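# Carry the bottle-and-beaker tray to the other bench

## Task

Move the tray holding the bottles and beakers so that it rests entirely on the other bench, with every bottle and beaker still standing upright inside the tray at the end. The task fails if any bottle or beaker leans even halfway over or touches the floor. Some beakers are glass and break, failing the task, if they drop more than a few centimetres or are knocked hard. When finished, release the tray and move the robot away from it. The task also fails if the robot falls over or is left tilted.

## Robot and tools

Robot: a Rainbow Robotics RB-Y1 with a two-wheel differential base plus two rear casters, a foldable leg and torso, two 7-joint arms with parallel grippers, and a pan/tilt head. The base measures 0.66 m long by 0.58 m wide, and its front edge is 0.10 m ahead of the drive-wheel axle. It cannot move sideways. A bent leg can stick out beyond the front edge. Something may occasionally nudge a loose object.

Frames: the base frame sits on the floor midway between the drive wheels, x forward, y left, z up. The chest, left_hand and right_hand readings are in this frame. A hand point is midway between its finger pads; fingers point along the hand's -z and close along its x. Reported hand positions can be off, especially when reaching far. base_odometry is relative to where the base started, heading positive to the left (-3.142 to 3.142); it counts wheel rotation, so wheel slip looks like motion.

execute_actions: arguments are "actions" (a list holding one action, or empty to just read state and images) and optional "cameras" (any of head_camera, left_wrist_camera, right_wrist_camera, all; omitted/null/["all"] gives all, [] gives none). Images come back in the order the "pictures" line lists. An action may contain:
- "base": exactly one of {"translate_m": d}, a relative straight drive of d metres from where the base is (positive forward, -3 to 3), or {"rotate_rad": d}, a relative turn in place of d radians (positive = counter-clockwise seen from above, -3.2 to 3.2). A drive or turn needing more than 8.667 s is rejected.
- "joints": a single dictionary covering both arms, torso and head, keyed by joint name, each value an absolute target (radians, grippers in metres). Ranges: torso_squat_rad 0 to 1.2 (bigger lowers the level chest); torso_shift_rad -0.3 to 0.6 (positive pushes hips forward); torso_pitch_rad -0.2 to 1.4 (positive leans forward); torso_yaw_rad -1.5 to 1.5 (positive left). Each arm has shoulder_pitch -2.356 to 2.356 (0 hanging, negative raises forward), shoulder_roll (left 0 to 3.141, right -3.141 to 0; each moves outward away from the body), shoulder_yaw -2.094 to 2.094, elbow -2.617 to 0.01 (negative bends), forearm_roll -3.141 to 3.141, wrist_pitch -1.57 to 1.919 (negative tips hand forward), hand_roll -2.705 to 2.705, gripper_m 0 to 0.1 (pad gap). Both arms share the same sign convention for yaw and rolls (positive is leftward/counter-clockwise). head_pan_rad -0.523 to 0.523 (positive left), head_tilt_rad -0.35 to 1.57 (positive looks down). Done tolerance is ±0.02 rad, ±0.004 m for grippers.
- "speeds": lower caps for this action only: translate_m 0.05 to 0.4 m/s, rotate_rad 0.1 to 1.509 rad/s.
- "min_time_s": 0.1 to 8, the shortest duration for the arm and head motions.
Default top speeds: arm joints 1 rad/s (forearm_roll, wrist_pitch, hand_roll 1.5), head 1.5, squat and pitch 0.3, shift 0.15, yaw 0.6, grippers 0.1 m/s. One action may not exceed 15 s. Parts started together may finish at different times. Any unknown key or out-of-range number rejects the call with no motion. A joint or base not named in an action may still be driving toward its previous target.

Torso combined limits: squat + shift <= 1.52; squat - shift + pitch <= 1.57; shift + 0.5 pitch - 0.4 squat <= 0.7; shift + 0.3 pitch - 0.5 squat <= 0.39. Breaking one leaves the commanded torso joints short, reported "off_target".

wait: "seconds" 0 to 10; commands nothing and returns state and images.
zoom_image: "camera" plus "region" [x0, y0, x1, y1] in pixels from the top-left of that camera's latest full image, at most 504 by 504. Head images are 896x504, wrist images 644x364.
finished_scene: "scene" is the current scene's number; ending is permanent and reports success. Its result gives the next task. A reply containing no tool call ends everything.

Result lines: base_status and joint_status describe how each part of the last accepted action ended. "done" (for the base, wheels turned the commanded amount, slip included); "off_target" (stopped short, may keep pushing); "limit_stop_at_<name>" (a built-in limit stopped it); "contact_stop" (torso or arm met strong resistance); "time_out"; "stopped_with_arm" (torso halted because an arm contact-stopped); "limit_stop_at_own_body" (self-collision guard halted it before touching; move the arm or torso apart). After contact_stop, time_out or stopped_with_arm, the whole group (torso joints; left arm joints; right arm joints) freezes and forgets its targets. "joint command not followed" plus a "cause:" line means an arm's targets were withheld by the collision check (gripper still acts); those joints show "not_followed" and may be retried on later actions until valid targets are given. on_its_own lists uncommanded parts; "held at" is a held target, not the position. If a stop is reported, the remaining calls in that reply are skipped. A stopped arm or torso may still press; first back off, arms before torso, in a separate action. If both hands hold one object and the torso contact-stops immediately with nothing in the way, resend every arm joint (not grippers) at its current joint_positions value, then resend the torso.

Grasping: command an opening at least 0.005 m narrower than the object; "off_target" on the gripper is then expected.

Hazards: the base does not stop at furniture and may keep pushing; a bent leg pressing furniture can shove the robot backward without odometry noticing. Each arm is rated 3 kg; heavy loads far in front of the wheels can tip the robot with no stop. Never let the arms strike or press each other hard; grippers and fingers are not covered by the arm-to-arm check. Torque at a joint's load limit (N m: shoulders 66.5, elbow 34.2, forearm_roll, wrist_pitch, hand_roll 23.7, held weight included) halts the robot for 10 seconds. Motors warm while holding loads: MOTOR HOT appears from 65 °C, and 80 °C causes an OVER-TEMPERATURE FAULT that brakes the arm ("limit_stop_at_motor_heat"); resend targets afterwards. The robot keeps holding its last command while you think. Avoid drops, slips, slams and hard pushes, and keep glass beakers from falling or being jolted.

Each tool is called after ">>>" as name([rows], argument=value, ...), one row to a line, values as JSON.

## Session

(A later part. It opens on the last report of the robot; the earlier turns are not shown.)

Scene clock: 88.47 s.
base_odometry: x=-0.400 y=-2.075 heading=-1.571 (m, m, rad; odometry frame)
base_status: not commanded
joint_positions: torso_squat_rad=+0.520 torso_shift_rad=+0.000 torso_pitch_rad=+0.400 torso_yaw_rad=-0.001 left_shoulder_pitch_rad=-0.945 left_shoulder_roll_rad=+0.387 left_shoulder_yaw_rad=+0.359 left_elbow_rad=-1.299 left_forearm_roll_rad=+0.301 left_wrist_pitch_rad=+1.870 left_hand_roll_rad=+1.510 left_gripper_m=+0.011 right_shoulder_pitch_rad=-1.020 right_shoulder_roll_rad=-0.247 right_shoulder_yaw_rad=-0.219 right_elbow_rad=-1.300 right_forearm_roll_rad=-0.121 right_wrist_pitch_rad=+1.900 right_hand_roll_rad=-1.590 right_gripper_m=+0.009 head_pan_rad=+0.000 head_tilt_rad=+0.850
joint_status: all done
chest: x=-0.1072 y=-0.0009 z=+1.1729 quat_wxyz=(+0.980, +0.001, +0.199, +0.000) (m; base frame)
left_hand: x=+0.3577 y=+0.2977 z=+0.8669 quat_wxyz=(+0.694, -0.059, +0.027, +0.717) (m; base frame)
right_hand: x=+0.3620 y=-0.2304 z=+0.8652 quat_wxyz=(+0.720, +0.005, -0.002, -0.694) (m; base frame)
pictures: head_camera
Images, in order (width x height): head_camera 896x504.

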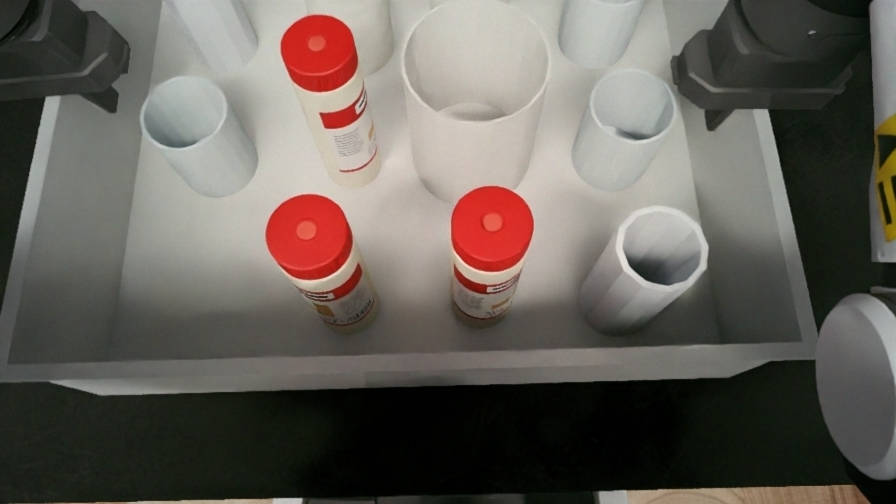

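Touching down.

>>> execute_actions([
  {"joints":{"torso_squat_rad":0.535}},
], cameras=[])

>>> execute_actions([
  {"joints":{"left_gripper_m":0.035,"right_gripper_m":0.035}},
], cameras=[])

>>> execute_actions([
  {"joints":{"torso_squat_rad":0.05,"head_tilt_rad":0.6}},
], cameras=["head_camera"])

>>> execute_actions([
  {"base":{"translate_m":-0.7}},
], cameras=["head_camera"])

Scene clock: 89.43 s.
base_odometry: x=-0.400 y=-2.075 heading=-1.571 (m, m, rad; odometry frame)
base_status: not commanded
joint_positions: torso_squat_rad=+0.535 torso_shift_rad=-0.001 torso_pitch_rad=+0.398 torso_yaw_rad=-0.001 left_shoulder_pitch_rad=-0.948 left_shoulder_roll_rad=+0.389 left_shoulder_yaw_rad=+0.359 left_elbow_rad=-1.301 left_forearm_roll_rad=+0.301 left_wrist_pitch_rad=+1.870 left_hand_roll_rad=+1.510 left_gripper_m=+0.011 right_shoulder_pitch_rad=-1.023 right_shoulder_roll_rad=-0.248 right_shoulder_yaw_rad=-0.219 right_elbow_rad=-1.302 right_forearm_roll_rad=-0.121 right_wrist_pitch_rad=+1.900 right_hand_roll_rad=-1.590 right_gripper_m=+0.009 head_pan_rad=+0.000 head_tilt_rad=+0.850
joint_status: all done
chest: x=-0.1086 y=-0.0009 z=+1.1679 quat_wxyz=(+0.980, +0.001, +0.198, +0.000) (m; base frame)
left_hand: x=+0.3586 y=+0.2978 z=+0.8651 quat_wxyz=(+0.694, -0.061, +0.024, +0.717) (m; base frame)
right_hand: x=+0.3628 y=-0.2303 z=+0.8633 quat_wxyz=(+0.720, +0.007, -0.005, -0.694) (m; base frame)
pictures: none
No camera images: the call's "cameras" was empty. Leave "cameras" out to get every camera's image.

Scene clock: 90.27 s.
base_odometry: x=-0.400 y=-2.075 heading=-1.571 (m, m, rad; odometry frame)
base_status: not commanded
joint_positions: torso_squat_rad=+0.535 torso_shift_rad=+0.000 torso_pitch_rad=+0.398 torso_yaw_rad=-0.001 left_shoulder_pitch_rad=-0.946 left_shoulder_roll_rad=+0.390 left_shoulder_yaw_rad=+0.360 left_elbow_rad=-1.300 left_forearm_roll_rad=+0.300 left_wrist_pitch_rad=+1.870 left_hand_roll_rad=+1.510 left_gripper_m=+0.035 right_shoulder_pitch_rad=-1.023 right_shoulder_roll_rad=-0.250 right_shoulder_yaw_rad=-0.220 right_elbow_rad=-1.302 right_forearm_roll_rad=-0.120 right_wrist_pitch_rad=+1.900 right_hand_roll_rad=-1.590 right_gripper_m=+0.035 head_pan_rad=+0.000 head_tilt_rad=+0.850
joint_status: all done
chest: x=-0.1083 y=-0.0008 z=+1.1678 quat_wxyz=(+0.980, +0.001, +0.198, +0.000) (m; base frame)
left_hand: x=+0.3578 y=+0.2991 z=+0.8637 quat_wxyz=(+0.693, -0.060, +0.025, +0.718) (m; base frame)
right_hand: x=+0.3634 y=-0.2315 z=+0.8635 quat_wxyz=(+0.719, +0.007, -0.006, -0.695) (m; base frame)
pictures: none
No camera images: the call's "cameras" was empty. Leave "cameras" out to get every camera's image.

Scene clock: 92.77 s.
base_odometry: x=-0.400 y=-2.075 heading=-1.571 (m, m, rad; odometry frame)
base_status: not commanded
joint_positions: torso_squat_rad=+0.050 torso_shift_rad=+0.000 torso_pitch_rad=+0.400 torso_yaw_rad=-0.001 left_shoulder_pitch_rad=-0.945 left_shoulder_roll_rad=+0.390 left_shoulder_yaw_rad=+0.360 left_elbow_rad=-1.300 left_forearm_roll_rad=+0.300 left_wrist_pitch_rad=+1.870 left_hand_roll_rad=+1.510 left_gripper_m=+0.035 right_shoulder_pitch_rad=-1.020 right_shoulder_roll_rad=-0.250 right_shoulder_yaw_rad=-0.220 right_elbow_rad=-1.300 right_forearm_roll_rad=-0.120 right_wrist_pitch_rad=+1.900 right_hand_roll_rad=-1.590 right_gripper_m=+0.035 head_pan_rad=+0.000 head_tilt_rad=+0.600
joint_status: all done
chest: x=-0.1074 y=-0.0010 z=+1.2646 quat_wxyz=(+0.980, +0.001, +0.199, +0.000) (m; base frame)
left_hand: x=+0.3581 y=+0.2990 z=+0.9597 quat_wxyz=(+0.693, -0.059, +0.025, +0.718) (m; base frame)
right_hand: x=+0.3624 y=-0.2323 z=+0.9578 quat_wxyz=(+0.719, +0.005, -0.004, -0.695) (m; base frame)
pictures: head_camera
Images, in order (width x height): head_camera 896x504.

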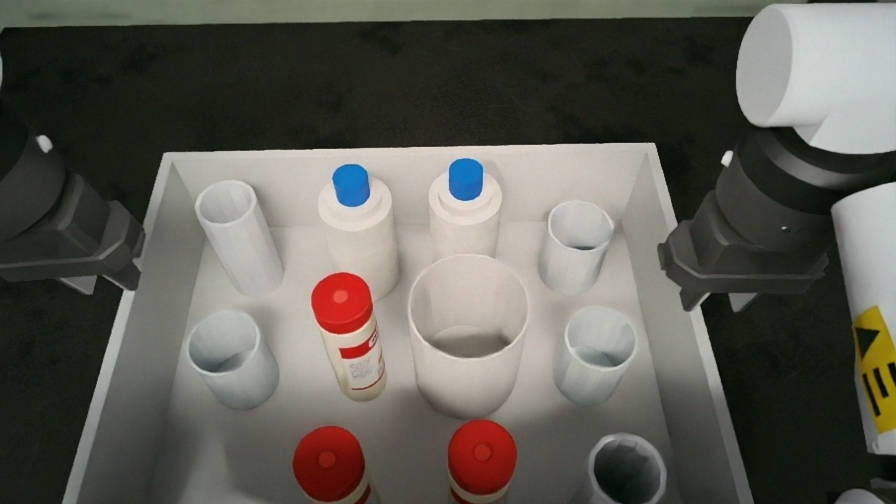

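Scene clock: 96.10 s.
base_odometry: x=-0.400 y=-1.375 heading=-1.570 (m, m, rad; odometry frame)
base_status: done
joint_positions: torso_squat_rad=+0.050 torso_shift_rad=+0.000 torso_pitch_rad=+0.400 torso_yaw_rad=-0.001 left_shoulder_pitch_rad=-0.945 left_shoulder_roll_rad=+0.390 left_shoulder_yaw_rad=+0.360 left_elbow_rad=-1.300 left_forearm_roll_rad=+0.300 left_wrist_pitch_rad=+1.870 left_hand_roll_rad=+1.510 left_gripper_m=+0.035 right_shoulder_pitch_rad=-1.020 right_shoulder_roll_rad=-0.250 right_shoulder_yaw_rad=-0.220 right_elbow_rad=-1.300 right_forearm_roll_rad=-0.120 right_wrist_pitch_rad=+1.900 right_hand_roll_rad=-1.590 right_gripper_m=+0.035 head_pan_rad=+0.000 head_tilt_rad=+0.600
joint_status: not commanded
chest: x=-0.1074 y=-0.0010 z=+1.2646 quat_wxyz=(+0.980, +0.001, +0.199, +0.000) (m; base frame)
left_hand: x=+0.3580 y=+0.2991 z=+0.9597 quat_wxyz=(+0.693, -0.059, +0.025, +0.718) (m; base frame)
right_hand: x=+0.3622 y=-0.2324 z=+0.9577 quat_wxyz=(+0.719, +0.004, -0.004, -0.695) (m; base frame)
pictures: head_camera
Images, in order (width x height): head_camera 896x504.

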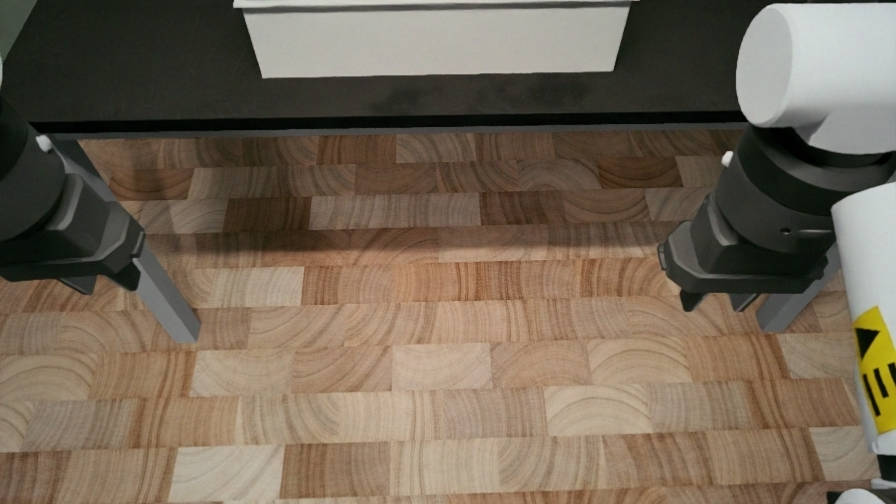

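>>> finished_scene(scene=1)

The scene is finished: the task was done.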